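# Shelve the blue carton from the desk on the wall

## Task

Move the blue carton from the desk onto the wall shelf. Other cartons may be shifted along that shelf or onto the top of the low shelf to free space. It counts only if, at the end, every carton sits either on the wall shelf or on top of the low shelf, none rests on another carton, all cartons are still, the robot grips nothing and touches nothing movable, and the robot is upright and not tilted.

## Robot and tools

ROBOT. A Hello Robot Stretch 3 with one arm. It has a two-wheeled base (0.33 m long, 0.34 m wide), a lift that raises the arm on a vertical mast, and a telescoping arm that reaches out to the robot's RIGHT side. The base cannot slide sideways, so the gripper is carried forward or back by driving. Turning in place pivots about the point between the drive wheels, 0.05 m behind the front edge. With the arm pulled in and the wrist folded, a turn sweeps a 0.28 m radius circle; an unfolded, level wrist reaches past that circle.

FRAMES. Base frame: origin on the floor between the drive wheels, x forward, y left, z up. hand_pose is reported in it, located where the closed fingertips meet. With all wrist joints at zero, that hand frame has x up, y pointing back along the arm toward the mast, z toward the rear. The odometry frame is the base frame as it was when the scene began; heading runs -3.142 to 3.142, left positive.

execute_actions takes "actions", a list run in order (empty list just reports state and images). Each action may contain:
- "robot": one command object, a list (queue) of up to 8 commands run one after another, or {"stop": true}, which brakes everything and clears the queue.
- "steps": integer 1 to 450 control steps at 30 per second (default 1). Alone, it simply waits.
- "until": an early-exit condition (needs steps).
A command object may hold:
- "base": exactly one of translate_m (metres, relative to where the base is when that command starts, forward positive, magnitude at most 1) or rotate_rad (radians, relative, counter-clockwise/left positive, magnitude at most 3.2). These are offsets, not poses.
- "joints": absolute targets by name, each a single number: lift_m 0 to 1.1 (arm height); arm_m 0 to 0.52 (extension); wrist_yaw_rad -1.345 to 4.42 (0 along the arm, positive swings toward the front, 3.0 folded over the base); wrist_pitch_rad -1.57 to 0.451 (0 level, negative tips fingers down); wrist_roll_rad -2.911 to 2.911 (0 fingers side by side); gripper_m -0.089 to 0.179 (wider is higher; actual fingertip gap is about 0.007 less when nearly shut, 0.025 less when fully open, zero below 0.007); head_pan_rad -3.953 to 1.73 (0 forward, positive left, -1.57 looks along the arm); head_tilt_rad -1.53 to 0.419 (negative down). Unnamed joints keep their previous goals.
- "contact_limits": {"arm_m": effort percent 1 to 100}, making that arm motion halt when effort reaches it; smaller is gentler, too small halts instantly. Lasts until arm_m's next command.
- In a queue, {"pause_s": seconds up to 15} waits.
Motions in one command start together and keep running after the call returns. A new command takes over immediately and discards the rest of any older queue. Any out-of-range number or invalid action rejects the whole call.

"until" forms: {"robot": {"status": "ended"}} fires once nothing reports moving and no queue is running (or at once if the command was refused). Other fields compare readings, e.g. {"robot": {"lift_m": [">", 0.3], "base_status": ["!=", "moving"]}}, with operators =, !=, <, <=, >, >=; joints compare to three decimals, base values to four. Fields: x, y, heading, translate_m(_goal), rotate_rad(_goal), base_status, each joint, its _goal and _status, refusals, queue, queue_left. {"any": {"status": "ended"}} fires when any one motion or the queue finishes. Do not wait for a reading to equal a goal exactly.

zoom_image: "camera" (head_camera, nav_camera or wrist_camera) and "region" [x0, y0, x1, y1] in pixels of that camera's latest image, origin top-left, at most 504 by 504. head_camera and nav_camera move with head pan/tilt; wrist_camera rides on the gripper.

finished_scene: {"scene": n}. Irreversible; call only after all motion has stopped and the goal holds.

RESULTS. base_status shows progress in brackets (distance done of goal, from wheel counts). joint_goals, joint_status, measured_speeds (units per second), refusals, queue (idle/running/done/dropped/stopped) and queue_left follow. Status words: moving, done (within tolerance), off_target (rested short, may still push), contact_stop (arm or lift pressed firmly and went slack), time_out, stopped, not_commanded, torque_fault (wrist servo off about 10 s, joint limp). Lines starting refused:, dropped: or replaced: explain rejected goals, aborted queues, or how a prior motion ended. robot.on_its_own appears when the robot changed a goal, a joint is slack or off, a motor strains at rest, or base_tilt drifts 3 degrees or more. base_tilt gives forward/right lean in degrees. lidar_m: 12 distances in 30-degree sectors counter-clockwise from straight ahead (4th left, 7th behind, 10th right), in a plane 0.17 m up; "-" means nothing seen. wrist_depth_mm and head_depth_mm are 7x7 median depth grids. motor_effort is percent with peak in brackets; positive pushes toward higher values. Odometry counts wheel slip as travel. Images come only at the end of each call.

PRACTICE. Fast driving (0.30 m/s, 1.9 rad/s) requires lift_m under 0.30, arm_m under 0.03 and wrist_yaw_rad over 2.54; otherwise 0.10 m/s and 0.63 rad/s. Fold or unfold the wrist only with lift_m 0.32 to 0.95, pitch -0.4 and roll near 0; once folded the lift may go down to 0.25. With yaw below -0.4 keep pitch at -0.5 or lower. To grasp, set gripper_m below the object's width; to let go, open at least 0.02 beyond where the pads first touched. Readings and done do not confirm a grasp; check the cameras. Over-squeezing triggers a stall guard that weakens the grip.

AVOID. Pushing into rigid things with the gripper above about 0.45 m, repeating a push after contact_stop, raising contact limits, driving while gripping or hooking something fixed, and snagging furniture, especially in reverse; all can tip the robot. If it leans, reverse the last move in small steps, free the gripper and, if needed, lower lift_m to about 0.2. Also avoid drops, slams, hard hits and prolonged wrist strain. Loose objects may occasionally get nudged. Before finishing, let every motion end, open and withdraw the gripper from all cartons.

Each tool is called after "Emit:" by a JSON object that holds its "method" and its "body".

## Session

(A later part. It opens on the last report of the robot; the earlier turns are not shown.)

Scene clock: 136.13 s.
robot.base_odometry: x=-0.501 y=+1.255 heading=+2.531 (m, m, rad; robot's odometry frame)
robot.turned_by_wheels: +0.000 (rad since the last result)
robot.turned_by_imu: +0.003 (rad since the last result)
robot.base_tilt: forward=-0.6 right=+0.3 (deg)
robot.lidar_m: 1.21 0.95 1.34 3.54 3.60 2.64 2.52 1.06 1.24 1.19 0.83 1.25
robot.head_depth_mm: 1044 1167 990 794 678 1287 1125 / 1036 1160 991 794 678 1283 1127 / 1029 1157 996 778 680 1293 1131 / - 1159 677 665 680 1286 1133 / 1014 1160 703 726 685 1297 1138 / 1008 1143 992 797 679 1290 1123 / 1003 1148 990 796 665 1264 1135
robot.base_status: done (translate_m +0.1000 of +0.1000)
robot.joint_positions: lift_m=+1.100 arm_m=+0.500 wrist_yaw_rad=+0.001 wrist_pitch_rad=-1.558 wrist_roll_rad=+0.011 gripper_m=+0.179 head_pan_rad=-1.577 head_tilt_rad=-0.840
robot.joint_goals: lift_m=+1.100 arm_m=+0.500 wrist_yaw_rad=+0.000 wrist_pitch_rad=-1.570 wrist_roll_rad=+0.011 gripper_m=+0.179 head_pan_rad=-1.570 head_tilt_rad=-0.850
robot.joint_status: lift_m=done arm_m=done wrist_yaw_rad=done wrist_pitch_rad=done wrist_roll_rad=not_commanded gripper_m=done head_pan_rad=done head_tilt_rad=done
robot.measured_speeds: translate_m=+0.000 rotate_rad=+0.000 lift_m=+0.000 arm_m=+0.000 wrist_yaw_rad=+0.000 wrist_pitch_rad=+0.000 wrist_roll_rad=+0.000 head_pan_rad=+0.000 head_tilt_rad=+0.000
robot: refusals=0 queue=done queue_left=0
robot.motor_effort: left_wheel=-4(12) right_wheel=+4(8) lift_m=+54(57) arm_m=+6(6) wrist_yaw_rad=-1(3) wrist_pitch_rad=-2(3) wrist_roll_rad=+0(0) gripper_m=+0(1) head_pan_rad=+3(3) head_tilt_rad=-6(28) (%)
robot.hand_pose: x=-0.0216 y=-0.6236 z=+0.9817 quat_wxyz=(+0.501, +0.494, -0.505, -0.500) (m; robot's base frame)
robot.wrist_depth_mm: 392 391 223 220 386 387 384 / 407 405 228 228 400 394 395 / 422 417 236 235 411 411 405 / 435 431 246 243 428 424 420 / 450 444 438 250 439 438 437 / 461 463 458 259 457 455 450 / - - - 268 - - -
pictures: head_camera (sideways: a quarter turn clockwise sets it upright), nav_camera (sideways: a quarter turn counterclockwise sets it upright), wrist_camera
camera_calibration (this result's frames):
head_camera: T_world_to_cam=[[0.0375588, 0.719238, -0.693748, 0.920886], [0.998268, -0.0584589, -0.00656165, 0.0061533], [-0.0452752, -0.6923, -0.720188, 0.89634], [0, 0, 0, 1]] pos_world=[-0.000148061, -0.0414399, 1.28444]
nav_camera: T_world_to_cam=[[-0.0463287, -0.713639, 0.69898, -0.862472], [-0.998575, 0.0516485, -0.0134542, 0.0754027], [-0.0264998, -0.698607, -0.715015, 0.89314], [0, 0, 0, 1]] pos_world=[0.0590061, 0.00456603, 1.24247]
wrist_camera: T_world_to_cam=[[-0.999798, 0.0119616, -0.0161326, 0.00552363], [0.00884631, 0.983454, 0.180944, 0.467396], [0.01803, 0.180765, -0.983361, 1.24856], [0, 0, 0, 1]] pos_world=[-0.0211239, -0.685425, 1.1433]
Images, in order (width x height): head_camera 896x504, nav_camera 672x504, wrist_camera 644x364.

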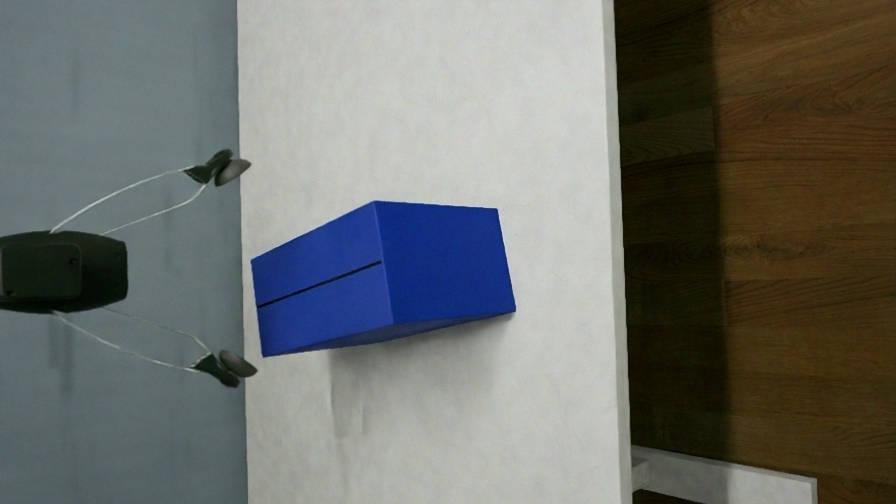

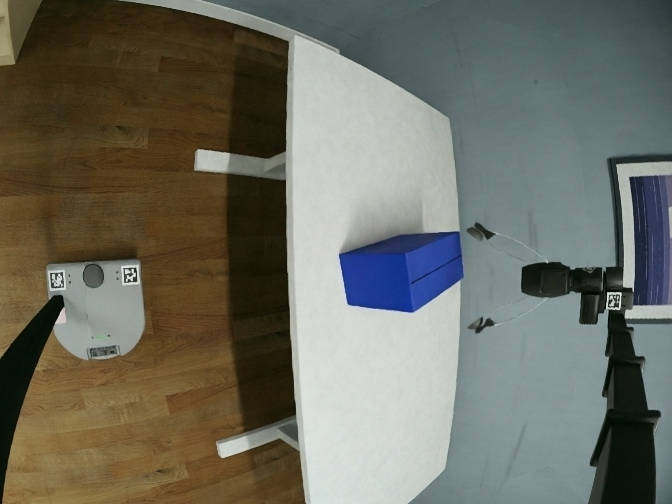

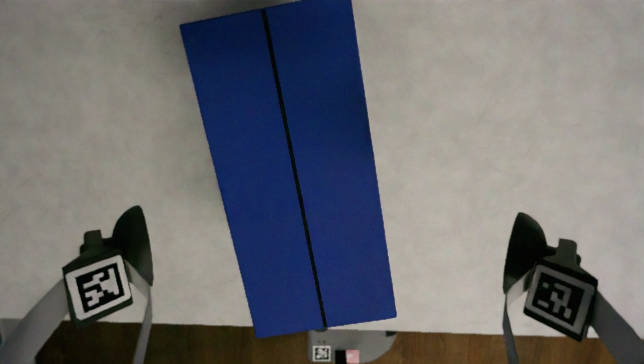

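Emit:
{"method": "execute_actions", "body": {"actions": [{"robot":[{"base":{"translate_m":0.015},"joints":{"arm_m":0.52,"wrist_roll_rad":-0.18}},{"joints":{"lift_m":0.94}},{"joints":{"gripper_m":0.06}},{"pause_s":1.5},{"joints":{"lift_m":1.0}},{"joints":{"arm_m":0.15,"wrist_roll_rad":0}}],"steps":450,"until":{"robot":{"status":"ended"}}}]}}

Scene clock: 142.07 s.
robot.base_odometry: x=-0.514 y=+1.263 heading=+2.531 (m, m, rad; robot's odometry frame)
robot.turned_by_wheels: +0.000 (rad since the last result)
robot.turned_by_imu: +0.000 (rad since the last result)
robot.base_tilt: forward=-0.7 right=+0.0 (deg)
robot.lidar_m: 1.19 0.94 1.33 3.53 3.63 2.65 2.54 1.07 1.24 1.19 0.82 1.24
robot.head_depth_mm: 1042 - - 774 681 1298 1132 / 1002 - 990 796 678 1302 1133 / - 1150 999 736 682 1289 1129 / - 1164 678 663 683 1291 1131 / 1016 1155 739 767 682 1294 1132 / 1009 1151 998 799 681 1299 1133 / 1003 1146 997 801 682 1270 1145
robot.base_status: done (translate_m +0.0150 of +0.0150)
robot.joint_positions: lift_m=+0.952 arm_m=+0.517 wrist_yaw_rad=+0.001 wrist_pitch_rad=-1.564 wrist_roll_rad=-0.175 gripper_m=+0.179 head_pan_rad=-1.577 head_tilt_rad=-0.840
robot.joint_goals: lift_m=+0.952 arm_m=+0.520 wrist_yaw_rad=+0.000 wrist_pitch_rad=-1.570 wrist_roll_rad=-0.180 gripper_m=+0.179 head_pan_rad=-1.570 head_tilt_rad=-0.850
robot.joint_status: lift_m=contact_stop arm_m=done wrist_yaw_rad=done wrist_pitch_rad=done wrist_roll_rad=done gripper_m=done head_pan_rad=done head_tilt_rad=done
robot.measured_speeds: translate_m=+0.000 rotate_rad=-0.004 lift_m=+0.005 arm_m=+0.000 wrist_yaw_rad=+0.000 wrist_pitch_rad=-0.048 wrist_roll_rad=+0.000 head_pan_rad=+0.000 head_tilt_rad=+0.000
robot: refusals=0 queue=dropped queue_left=0
robot.on_its_own: lift_m is slack since a contact_stop, until your next command for it (your +0.940 is given up)
robot.motor_effort: left_wheel=-5(5) right_wheel=+6(10) lift_m=+31(55) arm_m=+3(7) wrist_yaw_rad=-1(1) wrist_pitch_rad=+0(3) wrist_roll_rad=-3(3) gripper_m=-1(1) head_pan_rad=+3(3) head_tilt_rad=-6(6) (%)
robot.hand_pose: x=-0.0216 y=-0.6402 z=+0.8343 quat_wxyz=(+0.544, +0.540, -0.455, -0.453) (m; robot's base frame)
robot.wrist_depth_mm: 256 87 86 85 85 84 248 / 265 89 88 88 88 87 256 / 274 93 91 91 90 90 263 / 285 96 95 94 93 93 275 / 291 99 98 97 97 96 284 / 304 102 101 101 100 100 293 / 317 208 105 105 104 105 307
pictures: head_camera (sideways: a quarter turn clockwise sets it upright), nav_camera (sideways: a quarter turn counterclockwise sets it upright), wrist_camera
dropped: robot: command 1 of its queue: lift_m: contact_stop
camera_calibration (this result's frames):
head_camera: T_world_to_cam=[[0.0375447, 0.719659, -0.693312, 0.920317], [0.99827, -0.058432, -0.00659347, 0.0061947], [-0.0452566, -0.691865, -0.720608, 0.896886], [0, 0, 0, 1]] pos_world=[-0.000147044, -0.0414294, 1.28441]
nav_camera: T_world_to_cam=[[-0.0463148, -0.714064, 0.698547, -0.861907], [-0.998576, 0.0516337, -0.0134265, 0.0753666], [-0.0264812, -0.698174, -0.715438, 0.893691], [0, 0, 0, 1]] pos_world=[0.0590062, 0.00460329, 1.24248]
wrist_camera: T_world_to_cam=[[-0.984847, -0.172784, -0.0148861, -0.115624], [-0.172511, 0.96725, 0.186194, 0.491657], [-0.0177727, 0.18594, -0.9824, 1.10837], [0, 0, 0, 1]] pos_world=[-0.00935651, -0.701624, 0.9956]
Images, in order (width x height): head_camera 896x504, nav_camera 672x504, wrist_camera 644x364.

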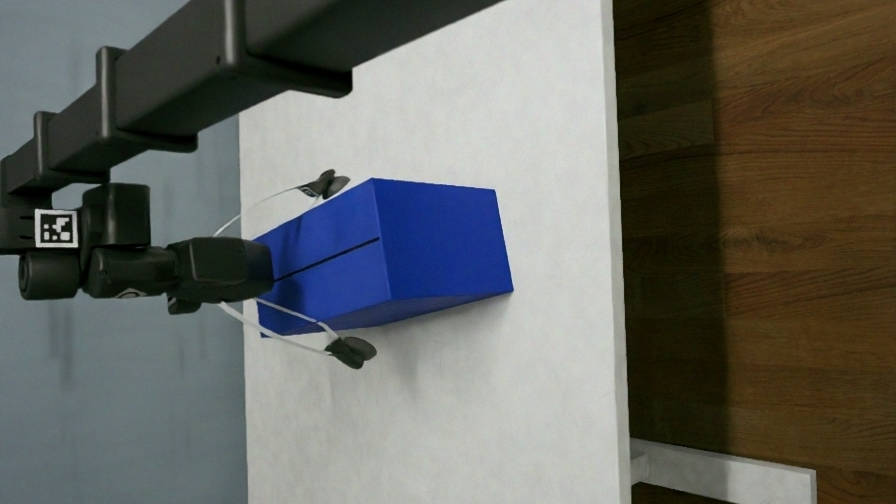

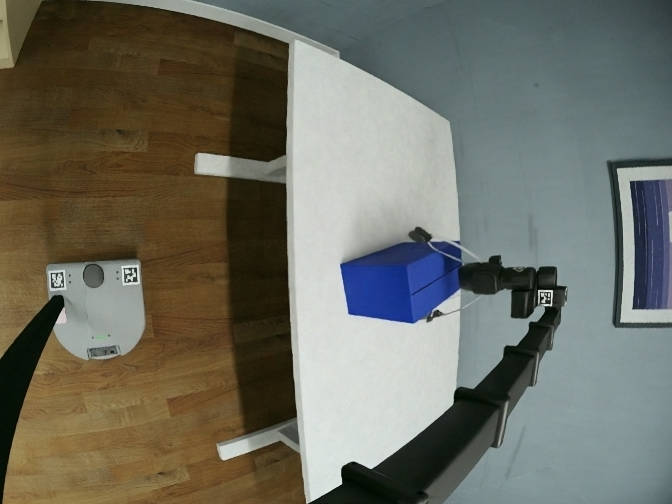

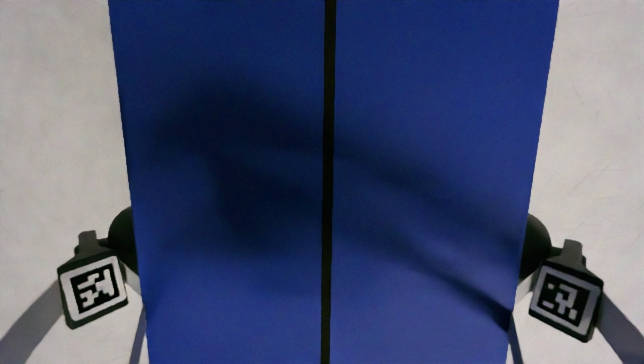

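Emit:
{"method": "execute_actions", "body": {"actions": [{"robot":[{"joints":{"lift_m":0.965}},{"joints":{"gripper_m":0.06}},{"pause_s":1.5},{"joints":{"lift_m":1.06}},{"joints":{"arm_m":0.15,"wrist_roll_rad":0}},{"base":{"translate_m":-1.0}},{"base":{"rotate_rad":1.571}},{"base":{"translate_m":1.0}}],"steps":450,"until":{"robot":{"status":"ended"}}},{"steps":450,"until":{"robot":{"status":"ended"}}},{"robot":[{"base":{"translate_m":1.0}},{"base":{"translate_m":0.8}},{"base":{"rotate_rad":1.571}}],"steps":450,"until":{"robot":{"status":"ended"}}},{"steps":450,"until":{"robot":{"status":"ended"}}}]}}

Scene clock: 198.13 s.
robot.base_odometry: x=-1.093 y=-1.308 heading=-0.611 (m, m, rad; robot's odometry frame)
robot.turned_by_wheels: +3.142 (rad since the last result)
robot.turned_by_imu: +3.157 (rad since the last result)
robot.base_tilt: forward=-0.7 right=+0.3 (deg)
robot.lidar_m: 1.56 1.63 2.23 3.60 2.66 1.93 2.19 1.59 1.16 1.12 1.16 1.60
robot.head_depth_mm: 960 - 1000 1559 1505 1294 1129 / - - 997 1541 345 294 1089 / - - 1012 382 329 288 372 / - - - 373 329 288 362 / 949 1087 1192 399 337 291 1077 / 946 1083 1258 1488 1479 1297 1134 / 944 1070 1249 1462 1511 1302 1137
robot.base_status: done (rotate_rad +1.5709 of +1.5710)
robot.joint_positions: lift_m=+1.059 arm_m=+0.150 wrist_yaw_rad=+0.001 wrist_pitch_rad=-1.564 wrist_roll_rad=-0.005 gripper_m=+0.124 head_pan_rad=-1.577 head_tilt_rad=-0.840
robot.joint_goals: lift_m=+1.060 arm_m=+0.150 wrist_yaw_rad=+0.000 wrist_pitch_rad=-1.570 wrist_roll_rad=+0.000 gripper_m=+0.123 head_pan_rad=-1.570 head_tilt_rad=-0.850
robot.joint_status: lift_m=done arm_m=done wrist_yaw_rad=done wrist_pitch_rad=done wrist_roll_rad=done gripper_m=done head_pan_rad=done head_tilt_rad=done
robot.measured_speeds: translate_m=+0.000 rotate_rad=+0.000 lift_m=+0.000 arm_m=+0.000 wrist_yaw_rad=+0.000 wrist_pitch_rad=+0.000 wrist_roll_rad=+0.000 head_pan_rad=+0.000 head_tilt_rad=+0.000
robot: refusals=0 queue=done queue_left=0
robot.on_its_own: gripper_m is held at +0.123, not at your +0.060, by its stall guard, which is not easing now
robot.motor_effort: left_wheel=-4(11) right_wheel=+4(9) lift_m=+56(59) arm_m=-6(10) wrist_yaw_rad=-1(1) wrist_pitch_rad=-1(1) wrist_roll_rad=+3(4) gripper_m=-20(99) head_pan_rad=+3(3) head_tilt_rad=-5(6) (%)
robot.hand_pose: x=-0.0216 y=-0.2730 z=+0.9418 quat_wxyz=(+0.503, +0.500, -0.500, -0.497) (m; robot's base frame)
robot.wrist_depth_mm: - 86 86 85 85 84 - / - 90 88 88 88 87 - / - 93 92 91 91 90 - / - 97 95 94 94 94 - / - 100 98 98 97 97 - / - 103 102 101 101 101 - / - - 106 106 105 106 -
pictures: head_camera (sideways: a quarter turn clockwise sets it upright), nav_camera (sideways: a quarter turn counterclockwise sets it upright), wrist_camera
camera_calibration (this result's frames):
head_camera: T_world_to_cam=[[0.037532, 0.71966, -0.693312, 0.920318], [0.998271, -0.0584144, -0.00659346, 0.00619469], [-0.0452444, -0.691865, -0.720607, 0.896885], [0, 0, 0, 1]] pos_world=[-0.000146313, -0.0414295, 1.28441]
nav_camera: T_world_to_cam=[[-0.0463022, -0.714065, 0.698547, -0.861908], [-0.998577, 0.0516161, -0.0134265, 0.0753666], [-0.0264688, -0.698174, -0.715438, 0.893691], [0, 0, 0, 1]] pos_world=[0.0590061, 0.00460421, 1.24248]
wrist_camera: T_world_to_cam=[[-0.999865, -0.00381308, -0.0159658, -0.00377919], [-0.0067188, 0.982504, 0.186118, 0.124355], [0.0149768, 0.1862, -0.982398, 1.14643], [0, 0, 0, 1]] pos_world=[-0.020113, -0.335659, 1.10304]
Images, in order (width x height): head_camera 896x504, nav_camera 672x504, wrist_camera 644x364.

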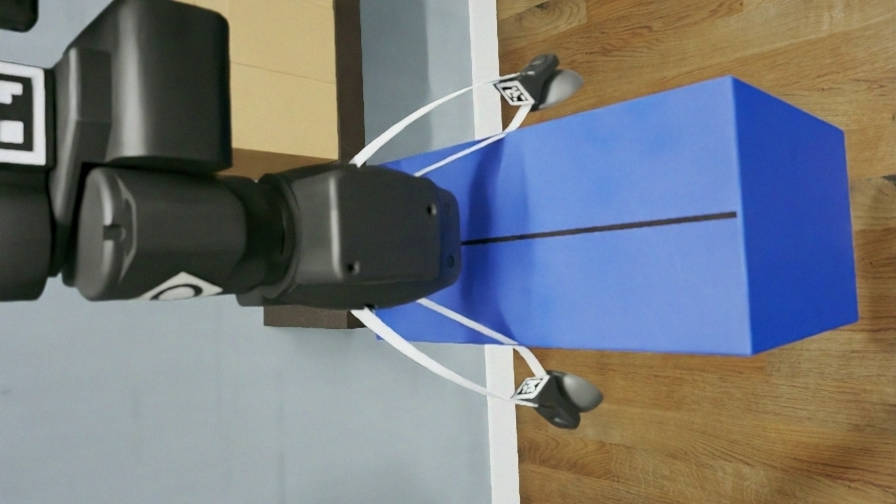

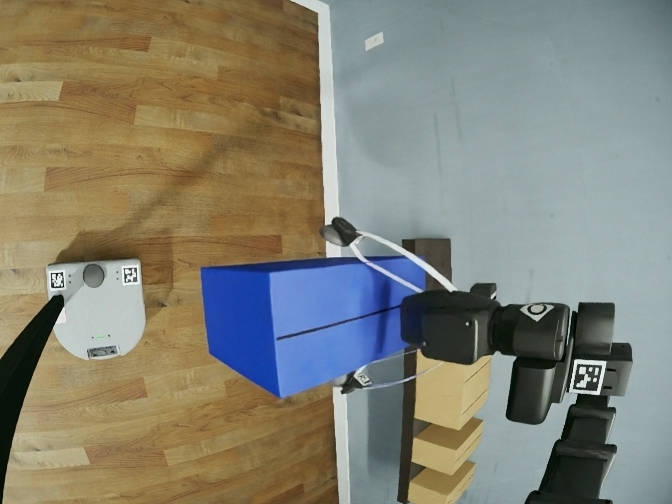

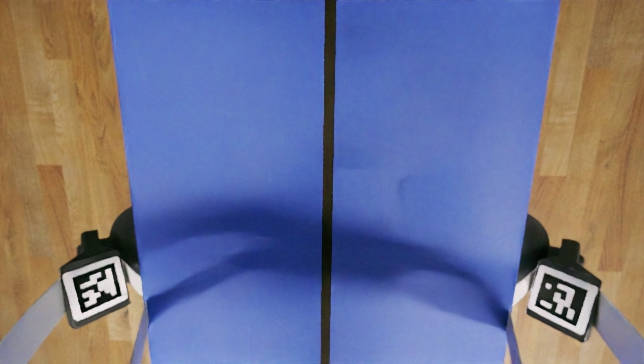

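Emit:
{"method": "execute_actions", "body": {"actions": [{"robot":[{"base":{"rotate_rad":-1.571}},{"base":{"translate_m":0.37}},{"base":{"rotate_rad":1.571}},{"joints":{"head_pan_rad":-1.9,"head_tilt_rad":-1.0}}],"steps":450,"until":{"robot":{"status":"ended"}}},{"steps":300,"until":{"robot":{"status":"ended"}}}]}}

Scene clock: 213.87 s.
robot.base_odometry: x=-1.305 y=-1.611 heading=-0.611 (m, m, rad; robot's odometry frame)
robot.turned_by_wheels: +0.000 (rad since the last result)
robot.turned_by_imu: +0.002 (rad since the last result)
robot.base_tilt: forward=-0.7 right=+0.2 (deg)
robot.lidar_m: 1.56 1.63 2.23 3.51 2.93 2.10 2.19 1.07 0.78 0.76 0.79 1.08
robot.head_depth_mm: - 732 802 1515 1385 1230 1100 / 804 727 755 1488 1386 1218 1111 / 755 726 705 1396 1383 1213 - / 733 727 690 786 304 432 1125 / 729 767 810 339 296 370 1114 / - 755 - 339 296 336 1095 / - - - 339 307 1202 1095
robot.base_status: done (rotate_rad +1.5709 of +1.5710)
robot.joint_positions: lift_m=+1.059 arm_m=+0.150 wrist_yaw_rad=+0.001 wrist_pitch_rad=-1.564 wrist_roll_rad=-0.005 gripper_m=+0.124 head_pan_rad=-1.893 head_tilt_rad=-0.987
robot.joint_goals: lift_m=+1.060 arm_m=+0.150 wrist_yaw_rad=+0.000 wrist_pitch_rad=-1.570 wrist_roll_rad=+0.000 gripper_m=+0.123 head_pan_rad=-1.900 head_tilt_rad=-1.000
robot.joint_status: lift_m=done arm_m=done wrist_yaw_rad=done wrist_pitch_rad=done wrist_roll_rad=done gripper_m=done head_pan_rad=done head_tilt_rad=done
robot.measured_speeds: translate_m=+0.000 rotate_rad=+0.000 lift_m=+0.000 arm_m=+0.000 wrist_yaw_rad=+0.000 wrist_pitch_rad=+0.000 wrist_roll_rad=+0.000 head_pan_rad=+0.000 head_tilt_rad=+0.000
robot: refusals=0 queue=done queue_left=0
robot.on_its_own: gripper_m is held at +0.123, not at your +0.060, by its stall guard, which is not easing now
robot.motor_effort: left_wheel=-4(10) right_wheel=+4(10) lift_m=+55(56) arm_m=-7(6) wrist_yaw_rad=-1(1) wrist_pitch_rad=-1(1) wrist_roll_rad=+3(3) gripper_m=-20(20) head_pan_rad=-4(21) head_tilt_rad=-7(22) (%)
robot.hand_pose: x=-0.0216 y=-0.2730 z=+0.9418 quat_wxyz=(+0.503, +0.500, -0.500, -0.497) (m; robot's base frame)
robot.wrist_depth_mm: - 86 86 85 85 84 - / - 90 88 88 88 87 - / - 93 92 91 91 90 - / - 97 95 94 94 94 - / - 100 99 98 98 97 - / - 103 102 101 101 100 - / - - 106 105 105 106 -
pictures: head_camera (sideways: a quarter turn clockwise sets it upright), nav_camera (sideways: a quarter turn counterclockwise sets it upright), wrist_camera
camera_calibration (this result's frames):
head_camera: T_world_to_cam=[[0.288994, 0.761326, -0.5804, 0.771663], [0.931175, -0.364295, -0.0142035, 0.0165094], [-0.222251, -0.53635, -0.814207, 1.01968], [0, 0, 0, 1]] pos_world=[-0.0117558, -0.0345711, 1.27834]
nav_camera: T_world_to_cam=[[-0.295853, -0.754067, 0.58639, -0.714247], [-0.932628, 0.36078, -0.00659654, 0.0660705], [-0.206584, -0.548836, -0.810002, 1.01775], [0, 0, 0, 1]] pos_world=[0.0605587, -0.00384733, 1.24365]
wrist_camera: T_world_to_cam=[[-0.999865, -0.00381324, -0.0159658, -0.00377923], [-0.00671896, 0.982504, 0.186118, 0.124354], [0.0149768, 0.1862, -0.982398, 1.14643], [0, 0, 0, 1]] pos_world=[-0.020113, -0.335658, 1.10304]
Images, in order (width x height): head_camera 896x504, nav_camera 672x504, wrist_camera 644x364.

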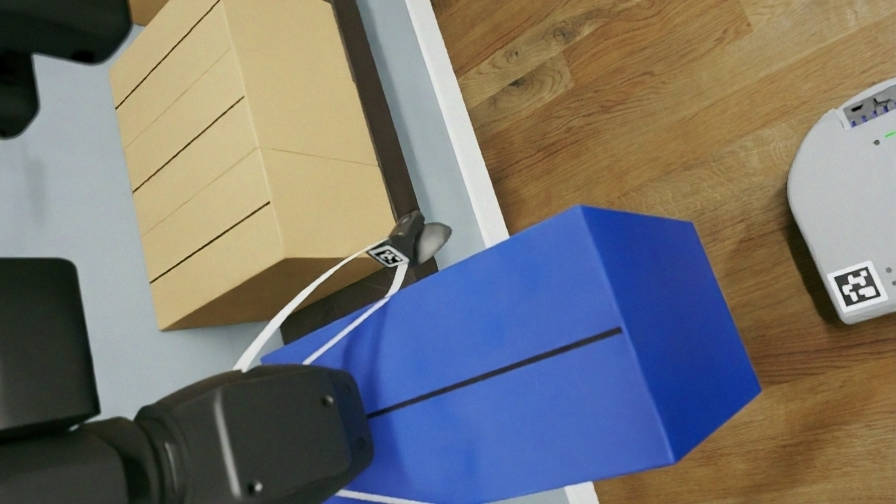

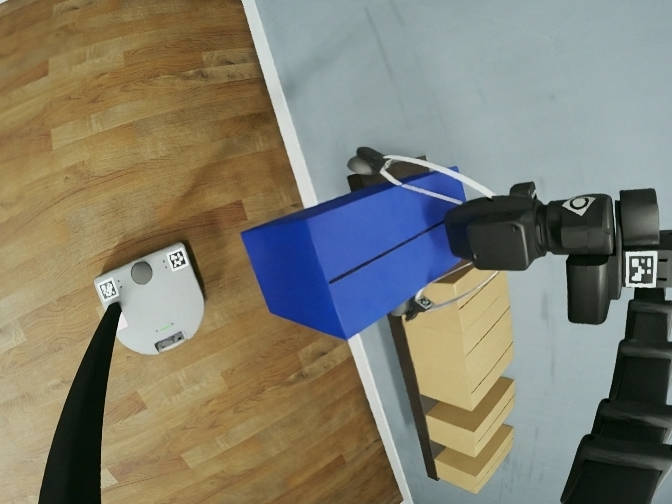

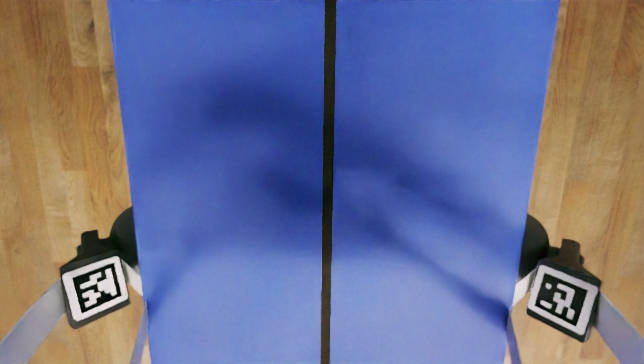

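Emit:
{"method": "execute_actions", "body": {"actions": [{"robot":[{"base":{"translate_m":-0.025},"joints":{"head_pan_rad":-1.57,"head_tilt_rad":-0.9}},{"joints":{"arm_m":0.47},"contact_limits":{"arm_m":25}},{"joints":{"lift_m":0.99}}],"steps":450,"until":{"robot":{"status":"ended"}}}]}}

Scene clock: 223.33 s.
robot.base_odometry: x=-1.325 y=-1.596 heading=-0.611 (m, m, rad; robot's odometry frame)
robot.turned_by_wheels: +0.000 (rad since the last result)
robot.turned_by_imu: +0.001 (rad since the last result)
robot.base_tilt: forward=-0.8 right=+0.2 (deg)
robot.lidar_m: 1.59 1.65 2.26 3.48 2.92 2.08 2.16 1.07 0.78 0.75 0.78 1.08
robot.head_depth_mm: - 761 667 719 1374 1266 1111 / - 757 690 736 1370 1257 1110 / 664 749 822 772 1353 1253 1113 / - 658 567 636 1355 1259 1113 / 640 711 595 754 1349 1260 1118 / 640 736 872 1061 1341 1258 1117 / 634 731 865 1042 1334 1266 1114
robot.base_status: done (translate_m -0.0250 of -0.0250)
robot.joint_positions: lift_m=+0.990 arm_m=+0.470 wrist_yaw_rad=+0.001 wrist_pitch_rad=-1.564 wrist_roll_rad=-0.005 gripper_m=+0.124 head_pan_rad=-1.577 head_tilt_rad=-0.902
robot.joint_goals: lift_m=+0.990 arm_m=+0.470 wrist_yaw_rad=+0.000 wrist_pitch_rad=-1.570 wrist_roll_rad=+0.000 gripper_m=+0.123 head_pan_rad=-1.570 head_tilt_rad=-0.900
robot.joint_status: lift_m=done arm_m=done wrist_yaw_rad=done wrist_pitch_rad=done wrist_roll_rad=done gripper_m=done head_pan_rad=done head_tilt_rad=done
robot.measured_speeds: translate_m=+0.000 rotate_rad=+0.000 lift_m=+0.000 arm_m=+0.000 wrist_yaw_rad=+0.000 wrist_pitch_rad=+0.000 wrist_roll_rad=+0.000 head_pan_rad=+0.000 head_tilt_rad=+0.000
robot: refusals=0 queue=done queue_left=0
robot.on_its_own: gripper_m is held at +0.123, not at your +0.060, by its stall guard, which is not easing now
robot.motor_effort: left_wheel=-3(10) right_wheel=+4(7) lift_m=+26(57) arm_m=+6(5) wrist_yaw_rad=-1(1) wrist_pitch_rad=-1(1) wrist_roll_rad=+3(3) gripper_m=-20(19) head_pan_rad=+3(24) head_tilt_rad=+2(13) (%)
robot.contact_limits: arm_m 25 (drawing in: default 33, maximum 54; extending or still: default 44, maximum 72)
robot.hand_pose: x=-0.0216 y=-0.5923 z=+0.8728 quat_wxyz=(+0.503, +0.500, -0.500, -0.497) (m; robot's base frame)
robot.wrist_depth_mm: 408 87 86 85 85 84 183 / 973 89 89 88 87 87 182 / - 93 92 91 91 90 181 / - 97 95 94 94 94 180 / - 99 98 98 97 97 179 / - 103 102 102 101 100 173 / - - 106 105 105 106 186
pictures: head_camera (sideways: a quarter turn clockwise sets it upright), nav_camera (sideways: a quarter turn counterclockwise sets it upright), wrist_camera
camera_calibration (this result's frames):
head_camera: T_world_to_cam=[[0.0379229, 0.761269, -0.647326, 0.860392], [0.998263, -0.0580907, -0.00983368, 0.0104125], [-0.0450897, -0.645828, -0.76215, 0.950908], [0, 0, 0, 1]] pos_world=[-0.000146849, -0.0402619, 1.28179]
nav_camera: T_world_to_cam=[[-0.0466941, -0.756008, 0.652894, -0.802416], [-0.998563, 0.0525473, -0.0105695, 0.0716461], [-0.0263172, -0.652449, -0.757375, 0.948228], [0, 0, 0, 1]] pos_world=[0.0590297, 0.0082725, 1.24281]
wrist_camera: T_world_to_cam=[[-0.999867, -0.00315547, -0.0159699, -0.00570556], [-0.00607277, 0.982516, 0.186079, 0.450939], [0.0151035, 0.186152, -0.982405, 1.13805], [0, 0, 0, 1]] pos_world=[-0.0201549, -0.654923, 1.03403]
Images, in order (width x height): head_camera 896x504, nav_camera 672x504, wrist_camera 644x364.

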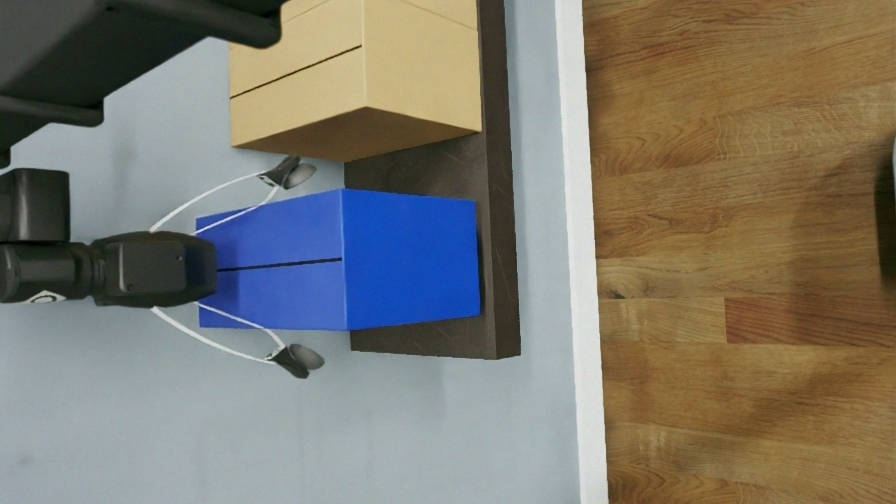

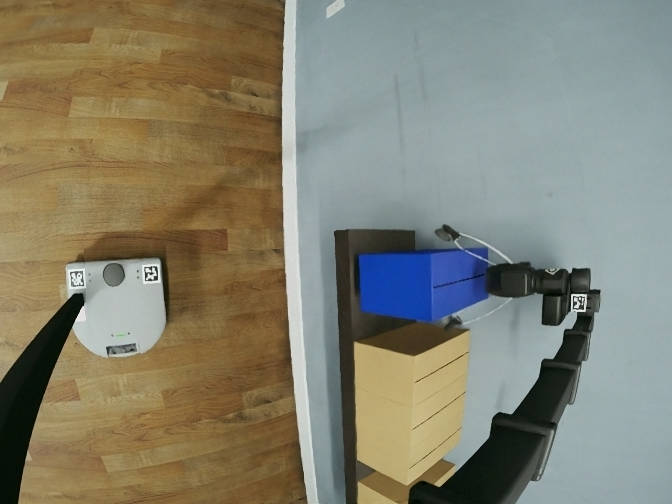

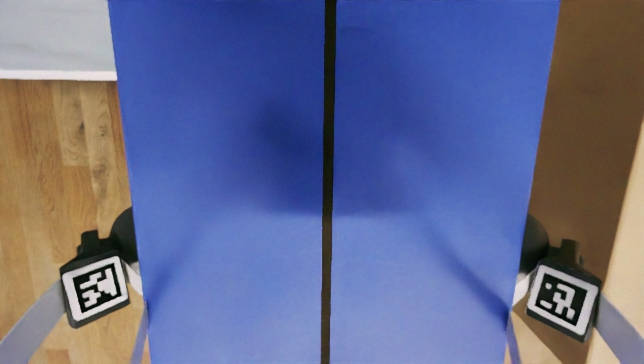

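Emit:
{"method": "execute_actions", "body": {"actions": [{"robot":{"joints":{"lift_m":0.93}},"steps":200,"until":{"robot":{"status":"ended"}}},{"robot":[{"joints":{"gripper_m":0.165}},{"pause_s":0.5},{"joints":{"lift_m":1.1}},{"joints":{"arm_m":0.15}},{"base":{"translate_m":0.3}}],"steps":450,"until":{"robot":{"status":"ended"}}}]}}

Scene clock: 236.93 s.
robot.base_odometry: x=-1.079 y=-1.769 heading=-0.611 (m, m, rad; robot's odometry frame)
robot.turned_by_wheels: +0.000 (rad since the last result)
robot.turned_by_imu: +0.001 (rad since the last result)
robot.base_tilt: forward=-0.9 right=+0.2 (deg)
robot.lidar_m: 1.29 1.34 1.85 3.50 3.12 2.33 2.46 1.07 0.79 0.76 0.78 1.08
robot.head_depth_mm: 673 766 884 793 1377 1260 1115 / 675 760 882 331 286 363 1114 / - - 360 315 283 321 1114 / - - 355 316 283 314 1093 / 644 741 381 315 283 317 1092 / 641 739 869 1022 1343 1258 1114 / 635 732 860 1050 1335 1255 1113
robot.base_status: done (translate_m +0.3000 of +0.3000)
robot.joint_positions: lift_m=+1.099 arm_m=+0.150 wrist_yaw_rad=+0.001 wrist_pitch_rad=-1.564 wrist_roll_rad=-0.005 gripper_m=+0.165 head_pan_rad=-1.577 head_tilt_rad=-0.902
robot.joint_goals: lift_m=+1.100 arm_m=+0.150 wrist_yaw_rad=+0.000 wrist_pitch_rad=-1.570 wrist_roll_rad=+0.000 gripper_m=+0.165 head_pan_rad=-1.570 head_tilt_rad=-0.900
robot.joint_status: lift_m=done arm_m=done wrist_yaw_rad=done wrist_pitch_rad=done wrist_roll_rad=done gripper_m=done head_pan_rad=done head_tilt_rad=done
robot.measured_speeds: translate_m=+0.000 rotate_rad=+0.000 lift_m=+0.000 arm_m=+0.000 wrist_yaw_rad=+0.000 wrist_pitch_rad=+0.000 wrist_roll_rad=+0.000 head_pan_rad=+0.000 head_tilt_rad=+0.000
robot: refusals=0 queue=done queue_left=0
robot.motor_effort: left_wheel=-4(5) right_wheel=+3(10) lift_m=+56(57) arm_m=-5(6) wrist_yaw_rad=-1(1) wrist_pitch_rad=-1(1) wrist_roll_rad=+3(3) gripper_m=-6(73) head_pan_rad=+4(2) head_tilt_rad=+1(1) (%)
robot.hand_pose: x=-0.0216 y=-0.2730 z=+0.9818 quat_wxyz=(+0.503, +0.500, -0.500, -0.497) (m; robot's base frame)
robot.wrist_depth_mm: - 87 86 85 85 84 - / - 90 89 88 88 87 - / - 93 92 91 91 90 - / - 97 95 94 94 94 - / - 99 99 98 97 97 - / - 103 102 101 101 100 - / - - 106 106 105 106 -
pictures: head_camera (sideways: a quarter turn clockwise sets it upright), nav_camera (sideways: a quarter turn counterclockwise sets it upright), wrist_camera
camera_calibration (this result's frames):
head_camera: T_world_to_cam=[[0.0377939, 0.761148, -0.647476, 0.860589], [0.998273, -0.0579244, -0.00982343, 0.0103991], [-0.0449818, -0.645986, -0.762022, 0.950742], [0, 0, 0, 1]] pos_world=[-0.000140091, -0.0402669, 1.2818]
nav_camera: T_world_to_cam=[[-0.046566, -0.755887, 0.653044, -0.802612], [-0.998571, 0.052377, -0.0105787, 0.0716581], [-0.0262082, -0.652603, -0.757246, 0.94806], [0, 0, 0, 1]] pos_world=[0.0590282, 0.00826977, 1.24281]
wrist_camera: T_world_to_cam=[[-0.999867, -0.00315576, -0.0159699, -0.0029571], [-0.00607305, 0.982516, 0.186079, 0.116971], [0.0151034, 0.186152, -0.982405, 1.18573], [0, 0, 0, 1]] pos_world=[-0.0201549, -0.335661, 1.14305]
Images, in order (width x height): head_camera 896x504, nav_camera 672x504, wrist_camera 644x364.

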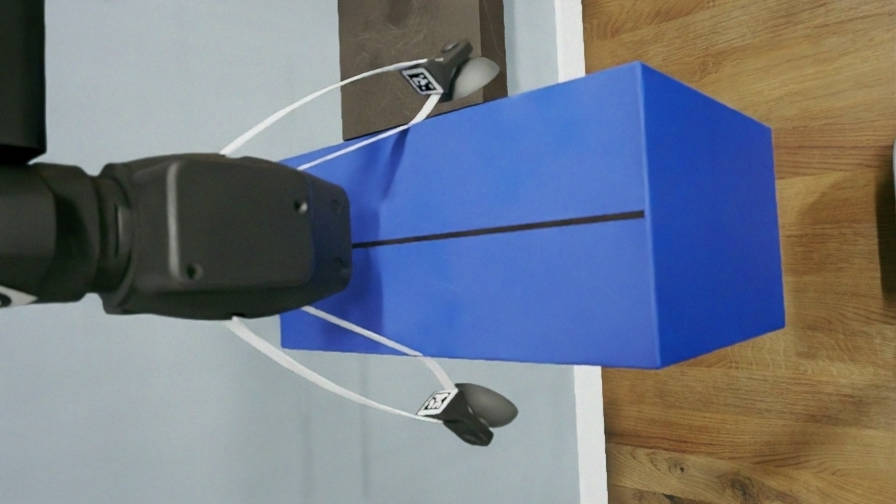

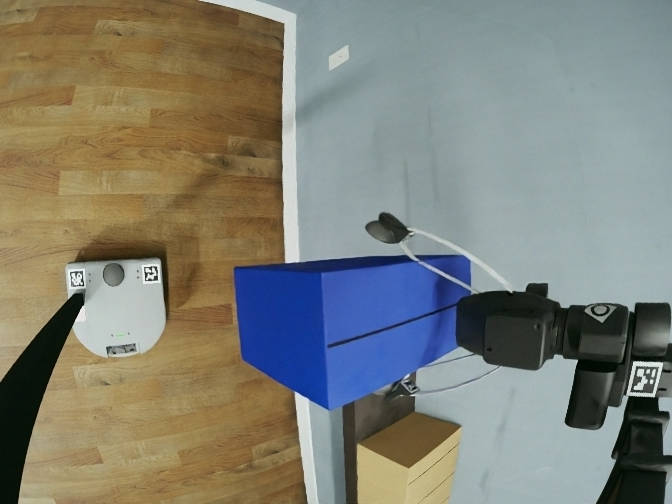

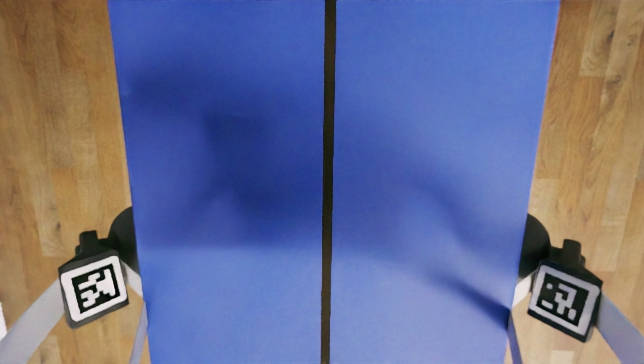

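Emit:
{"method": "execute_actions", "body": {"actions": [{"robot":[{"joints":{"gripper_m":0.065}},{"pause_s":1},{"base":{"translate_m":-0.3}},{"joints":{"arm_m":0.47},"contact_limits":{"arm_m":25}}],"steps":450,"until":{"robot":{"status":"ended"}}},{"robot":{"joints":{"lift_m":0.93}},"steps":250,"until":{"robot":{"status":"ended"}}},{"robot":{"joints":{"gripper_m":0.179}},"steps":60}]}}

Scene clock: 252.90 s.
robot.base_odometry: x=-1.325 y=-1.596 heading=-0.611 (m, m, rad; robot's odometry frame)
robot.turned_by_wheels: +0.000 (rad since the last result)
robot.turned_by_imu: +0.001 (rad since the last result)
robot.base_tilt: forward=-0.8 right=+0.2 (deg)
robot.lidar_m: 1.59 1.65 2.27 3.48 2.93 2.08 2.16 1.07 0.78 0.75 0.78 1.08
robot.head_depth_mm: 657 - - 748 1374 1258 1115 / 630 - 690 733 1364 1262 1115 / - 753 842 773 1365 1258 1112 / - - 657 641 1351 1255 1116 / 643 739 723 755 1347 1260 1107 / 637 738 866 1058 1341 1262 1112 / 635 733 863 1048 1341 1261 1112
robot.base_status: done (translate_m -0.3000 of -0.3000)
robot.joint_positions: lift_m=+0.930 arm_m=+0.470 wrist_yaw_rad=+0.001 wrist_pitch_rad=-1.564 wrist_roll_rad=-0.004 gripper_m=+0.179 head_pan_rad=-1.577 head_tilt_rad=-0.902
robot.joint_goals: lift_m=+0.930 arm_m=+0.470 wrist_yaw_rad=+0.000 wrist_pitch_rad=-1.570 wrist_roll_rad=+0.000 gripper_m=+0.179 head_pan_rad=-1.570 head_tilt_rad=-0.900
robot.joint_status: lift_m=done arm_m=done wrist_yaw_rad=done wrist_pitch_rad=done wrist_roll_rad=done gripper_m=done head_pan_rad=done head_tilt_rad=done
robot.measured_speeds: translate_m=+0.000 rotate_rad=+0.000 lift_m=+0.000 arm_m=+0.000 wrist_yaw_rad=+0.000 wrist_pitch_rad=+0.000 wrist_roll_rad=+0.000 head_pan_rad=+0.000 head_tilt_rad=+0.000
robot: refusals=0 queue=done queue_left=0
robot.motor_effort: left_wheel=-2(10) right_wheel=+4(6) lift_m=+26(55) arm_m=+5(5) wrist_yaw_rad=-1(1) wrist_pitch_rad=-1(1) wrist_roll_rad=+3(3) gripper_m=+0(99) head_pan_rad=+3(3) head_tilt_rad=+1(2) (%)
robot.contact_limits: arm_m 25 (drawing in: default 33, maximum 54; extending or still: default 44, maximum 72)
robot.hand_pose: x=-0.0216 y=-0.5923 z=+0.8128 quat_wxyz=(+0.503, +0.499, -0.500, -0.497) (m; robot's base frame)
robot.wrist_depth_mm: 408 86 86 85 85 84 183 / 950 89 89 88 87 87 182 / - 93 91 91 90 90 182 / - 96 95 94 94 94 181 / - 99 98 98 97 97 180 / - 103 102 101 101 100 162 / - - 106 106 105 106 186
pictures: head_camera (sideways: a quarter turn clockwise sets it upright), nav_camera (sideways: a quarter turn counterclockwise sets it upright), wrist_camera
camera_calibration (this result's frames):
head_camera: T_world_to_cam=[[0.0377936, 0.761148, -0.647476, 0.860589], [0.998273, -0.0579241, -0.00982342, 0.0103991], [-0.0449815, -0.645987, -0.762022, 0.950742], [0, 0, 0, 1]] pos_world=[-0.000140076, -0.0402669, 1.2818]
nav_camera: T_world_to_cam=[[-0.0465657, -0.755887, 0.653044, -0.802612], [-0.998571, 0.0523766, -0.0105787, 0.0716581], [-0.0262079, -0.652603, -0.757246, 0.94806], [0, 0, 0, 1]] pos_world=[0.0590282, 0.00826977, 1.24281]
wrist_camera: T_world_to_cam=[[-0.999868, -0.00303468, -0.0159705, -0.00659169], [-0.00595367, 0.982523, 0.186045, 0.462148], [0.0151268, 0.186116, -0.982411, 1.07909], [0, 0, 0, 1]] pos_world=[-0.0201626, -0.654927, 0.974025]
Images, in order (width x height): head_camera 896x504, nav_camera 672x504, wrist_camera 644x364.

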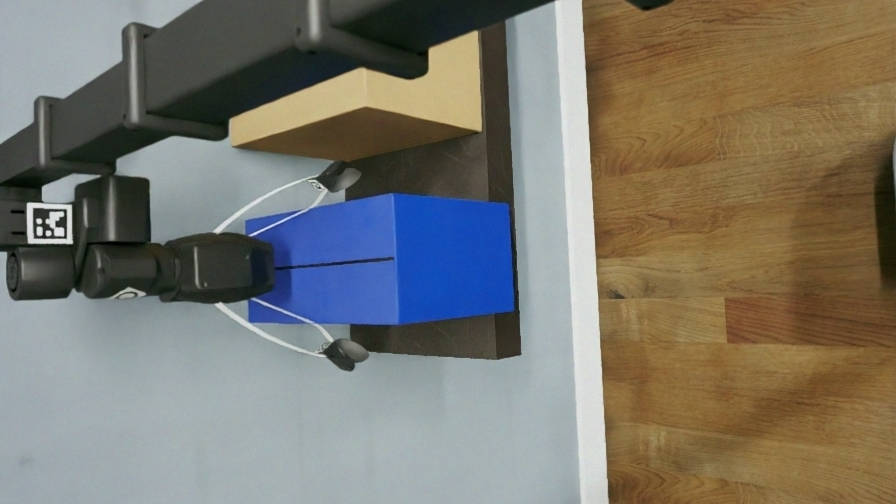

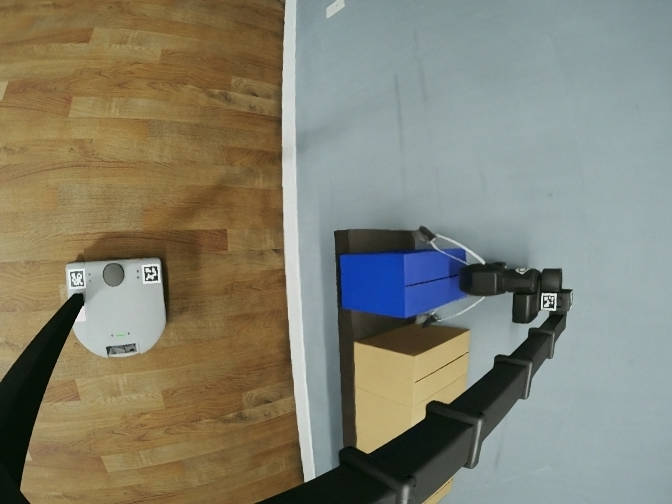

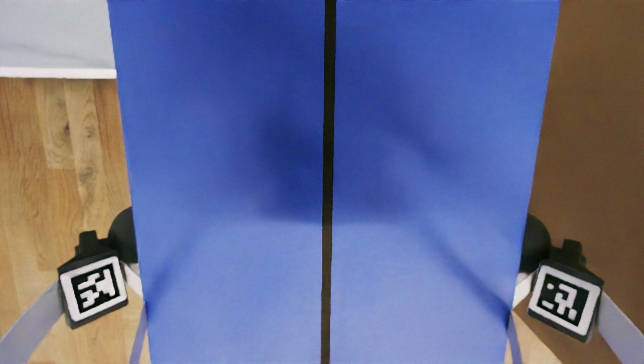

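Emit:
{"method": "execute_actions", "body": {"actions": [{"robot":{"joints":{"arm_m":0.5},"contact_limits":{"arm_m":25}},"steps":90,"until":{"robot":{"status":"ended"}}},{"robot":{"joints":{"lift_m":0.88}},"steps":150,"until":{"robot":{"status":"ended"}}}]}}

Scene clock: 256.03 s.
robot.base_odometry: x=-1.325 y=-1.596 heading=-0.611 (m, m, rad; robot's odometry frame)
robot.turned_by_wheels: +0.000 (rad since the last result)
robot.turned_by_imu: -0.001 (rad since the last result)
robot.base_tilt: forward=-0.7 right=+0.0 (deg)
robot.lidar_m: 1.59 1.65 2.27 3.49 2.93 2.08 2.17 1.07 0.78 0.76 0.78 1.08
robot.head_depth_mm: 661 742 - - 1376 1262 1111 / 639 - 693 737 1353 1263 1110 / - 752 847 774 1364 1257 1111 / - - 673 684 1365 1263 1114 / 643 744 694 756 1342 1267 1120 / 639 737 869 1053 1358 1261 1118 / 634 735 864 1043 1333 1252 1109
robot.base_status: done (translate_m -0.3000 of -0.3000)
robot.joint_positions: lift_m=+0.917 arm_m=+0.500 wrist_yaw_rad=+0.001 wrist_pitch_rad=-1.564 wrist_roll_rad=-0.004 gripper_m=+0.179 head_pan_rad=-1.577 head_tilt_rad=-0.902
robot.joint_goals: lift_m=+0.917 arm_m=+0.500 wrist_yaw_rad=+0.000 wrist_pitch_rad=-1.570 wrist_roll_rad=+0.000 gripper_m=+0.179 head_pan_rad=-1.570 head_tilt_rad=-0.900
robot.joint_status: lift_m=contact_stop arm_m=done wrist_yaw_rad=done wrist_pitch_rad=done wrist_roll_rad=done gripper_m=done head_pan_rad=done head_tilt_rad=done
robot.measured_speeds: translate_m=+0.000 rotate_rad=+0.001 lift_m=+0.008 arm_m=+0.001 wrist_yaw_rad=+0.000 wrist_pitch_rad=+0.024 wrist_roll_rad=+0.000 head_pan_rad=+0.000 head_tilt_rad=+0.000
robot: refusals=0 queue=dropped queue_left=0
robot.on_its_own: lift_m is slack since a contact_stop, until your next command for it (your +0.880 is given up)
robot.motor_effort: left_wheel=-3(5) right_wheel=+1(4) lift_m=+25(26) arm_m=+3(8) wrist_yaw_rad=-1(1) wrist_pitch_rad=-1(1) wrist_roll_rad=+3(3) gripper_m=+0(1) head_pan_rad=+2(2) head_tilt_rad=+1(1) (%)
robot.contact_limits: arm_m 25 (drawing in: default 33, maximum 54; extending or still: default 44, maximum 72)
robot.hand_pose: x=-0.0216 y=-0.6223 z=+0.7997 quat_wxyz=(+0.503, +0.500, -0.500, -0.497) (m; robot's base frame)
robot.wrist_depth_mm: 280 86 85 85 84 83 184 / 739 89 88 87 87 86 183 / 975 92 91 90 89 89 183 / 997 96 94 93 93 92 180 / - 98 97 96 96 95 180 / - 101 101 100 99 99 163 / - - 104 104 103 103 185
pictures: head_camera (sideways: a quarter turn clockwise sets it upright), nav_camera (sideways: a quarter turn counterclockwise sets it upright), wrist_camera
camera_calibration (this result's frames):
head_camera: T_world_to_cam=[[0.0377937, 0.760968, -0.647688, 0.860865], [0.998273, -0.0579284, -0.009809, 0.0103803], [-0.0449838, -0.646198, -0.761843, 0.950508], [0, 0, 0, 1]] pos_world=[-0.000140172, -0.0402725, 1.28181]
nav_camera: T_world_to_cam=[[-0.0465658, -0.755706, 0.653254, -0.802885], [-0.998571, 0.0523752, -0.0105916, 0.0716749], [-0.0262102, -0.652814, -0.757065, 0.947824], [0, 0, 0, 1]] pos_world=[0.0590281, 0.00825328, 1.24281]
wrist_camera: T_world_to_cam=[[-0.999868, -0.0029763, -0.0159719, -0.0068535], [-0.00590528, 0.982416, 0.186612, 0.493542], [0.0151356, 0.186681, -0.982304, 1.07208], [0, 0, 0, 1]] pos_world=[-0.0201647, -0.685021, 0.9609]
Images, in order (width x height): head_camera 896x504, nav_camera 672x504, wrist_camera 644x364.

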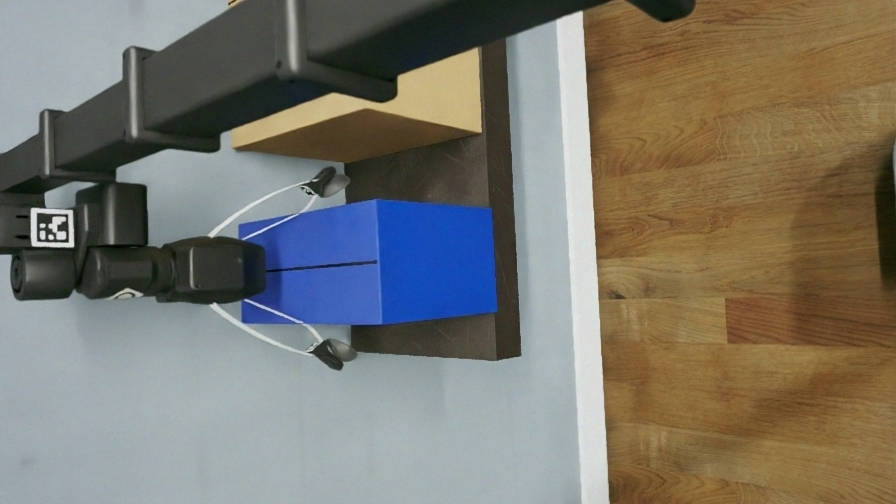

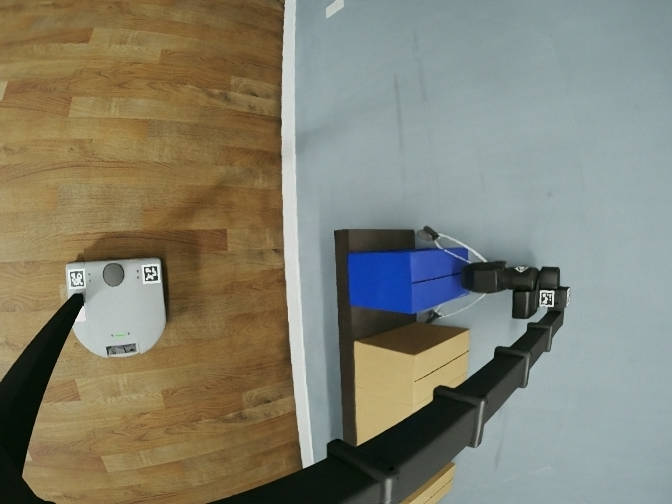

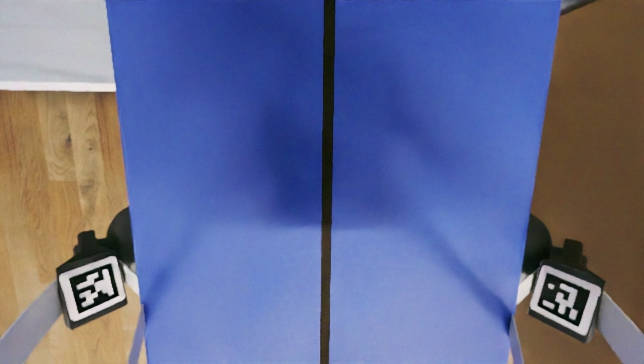

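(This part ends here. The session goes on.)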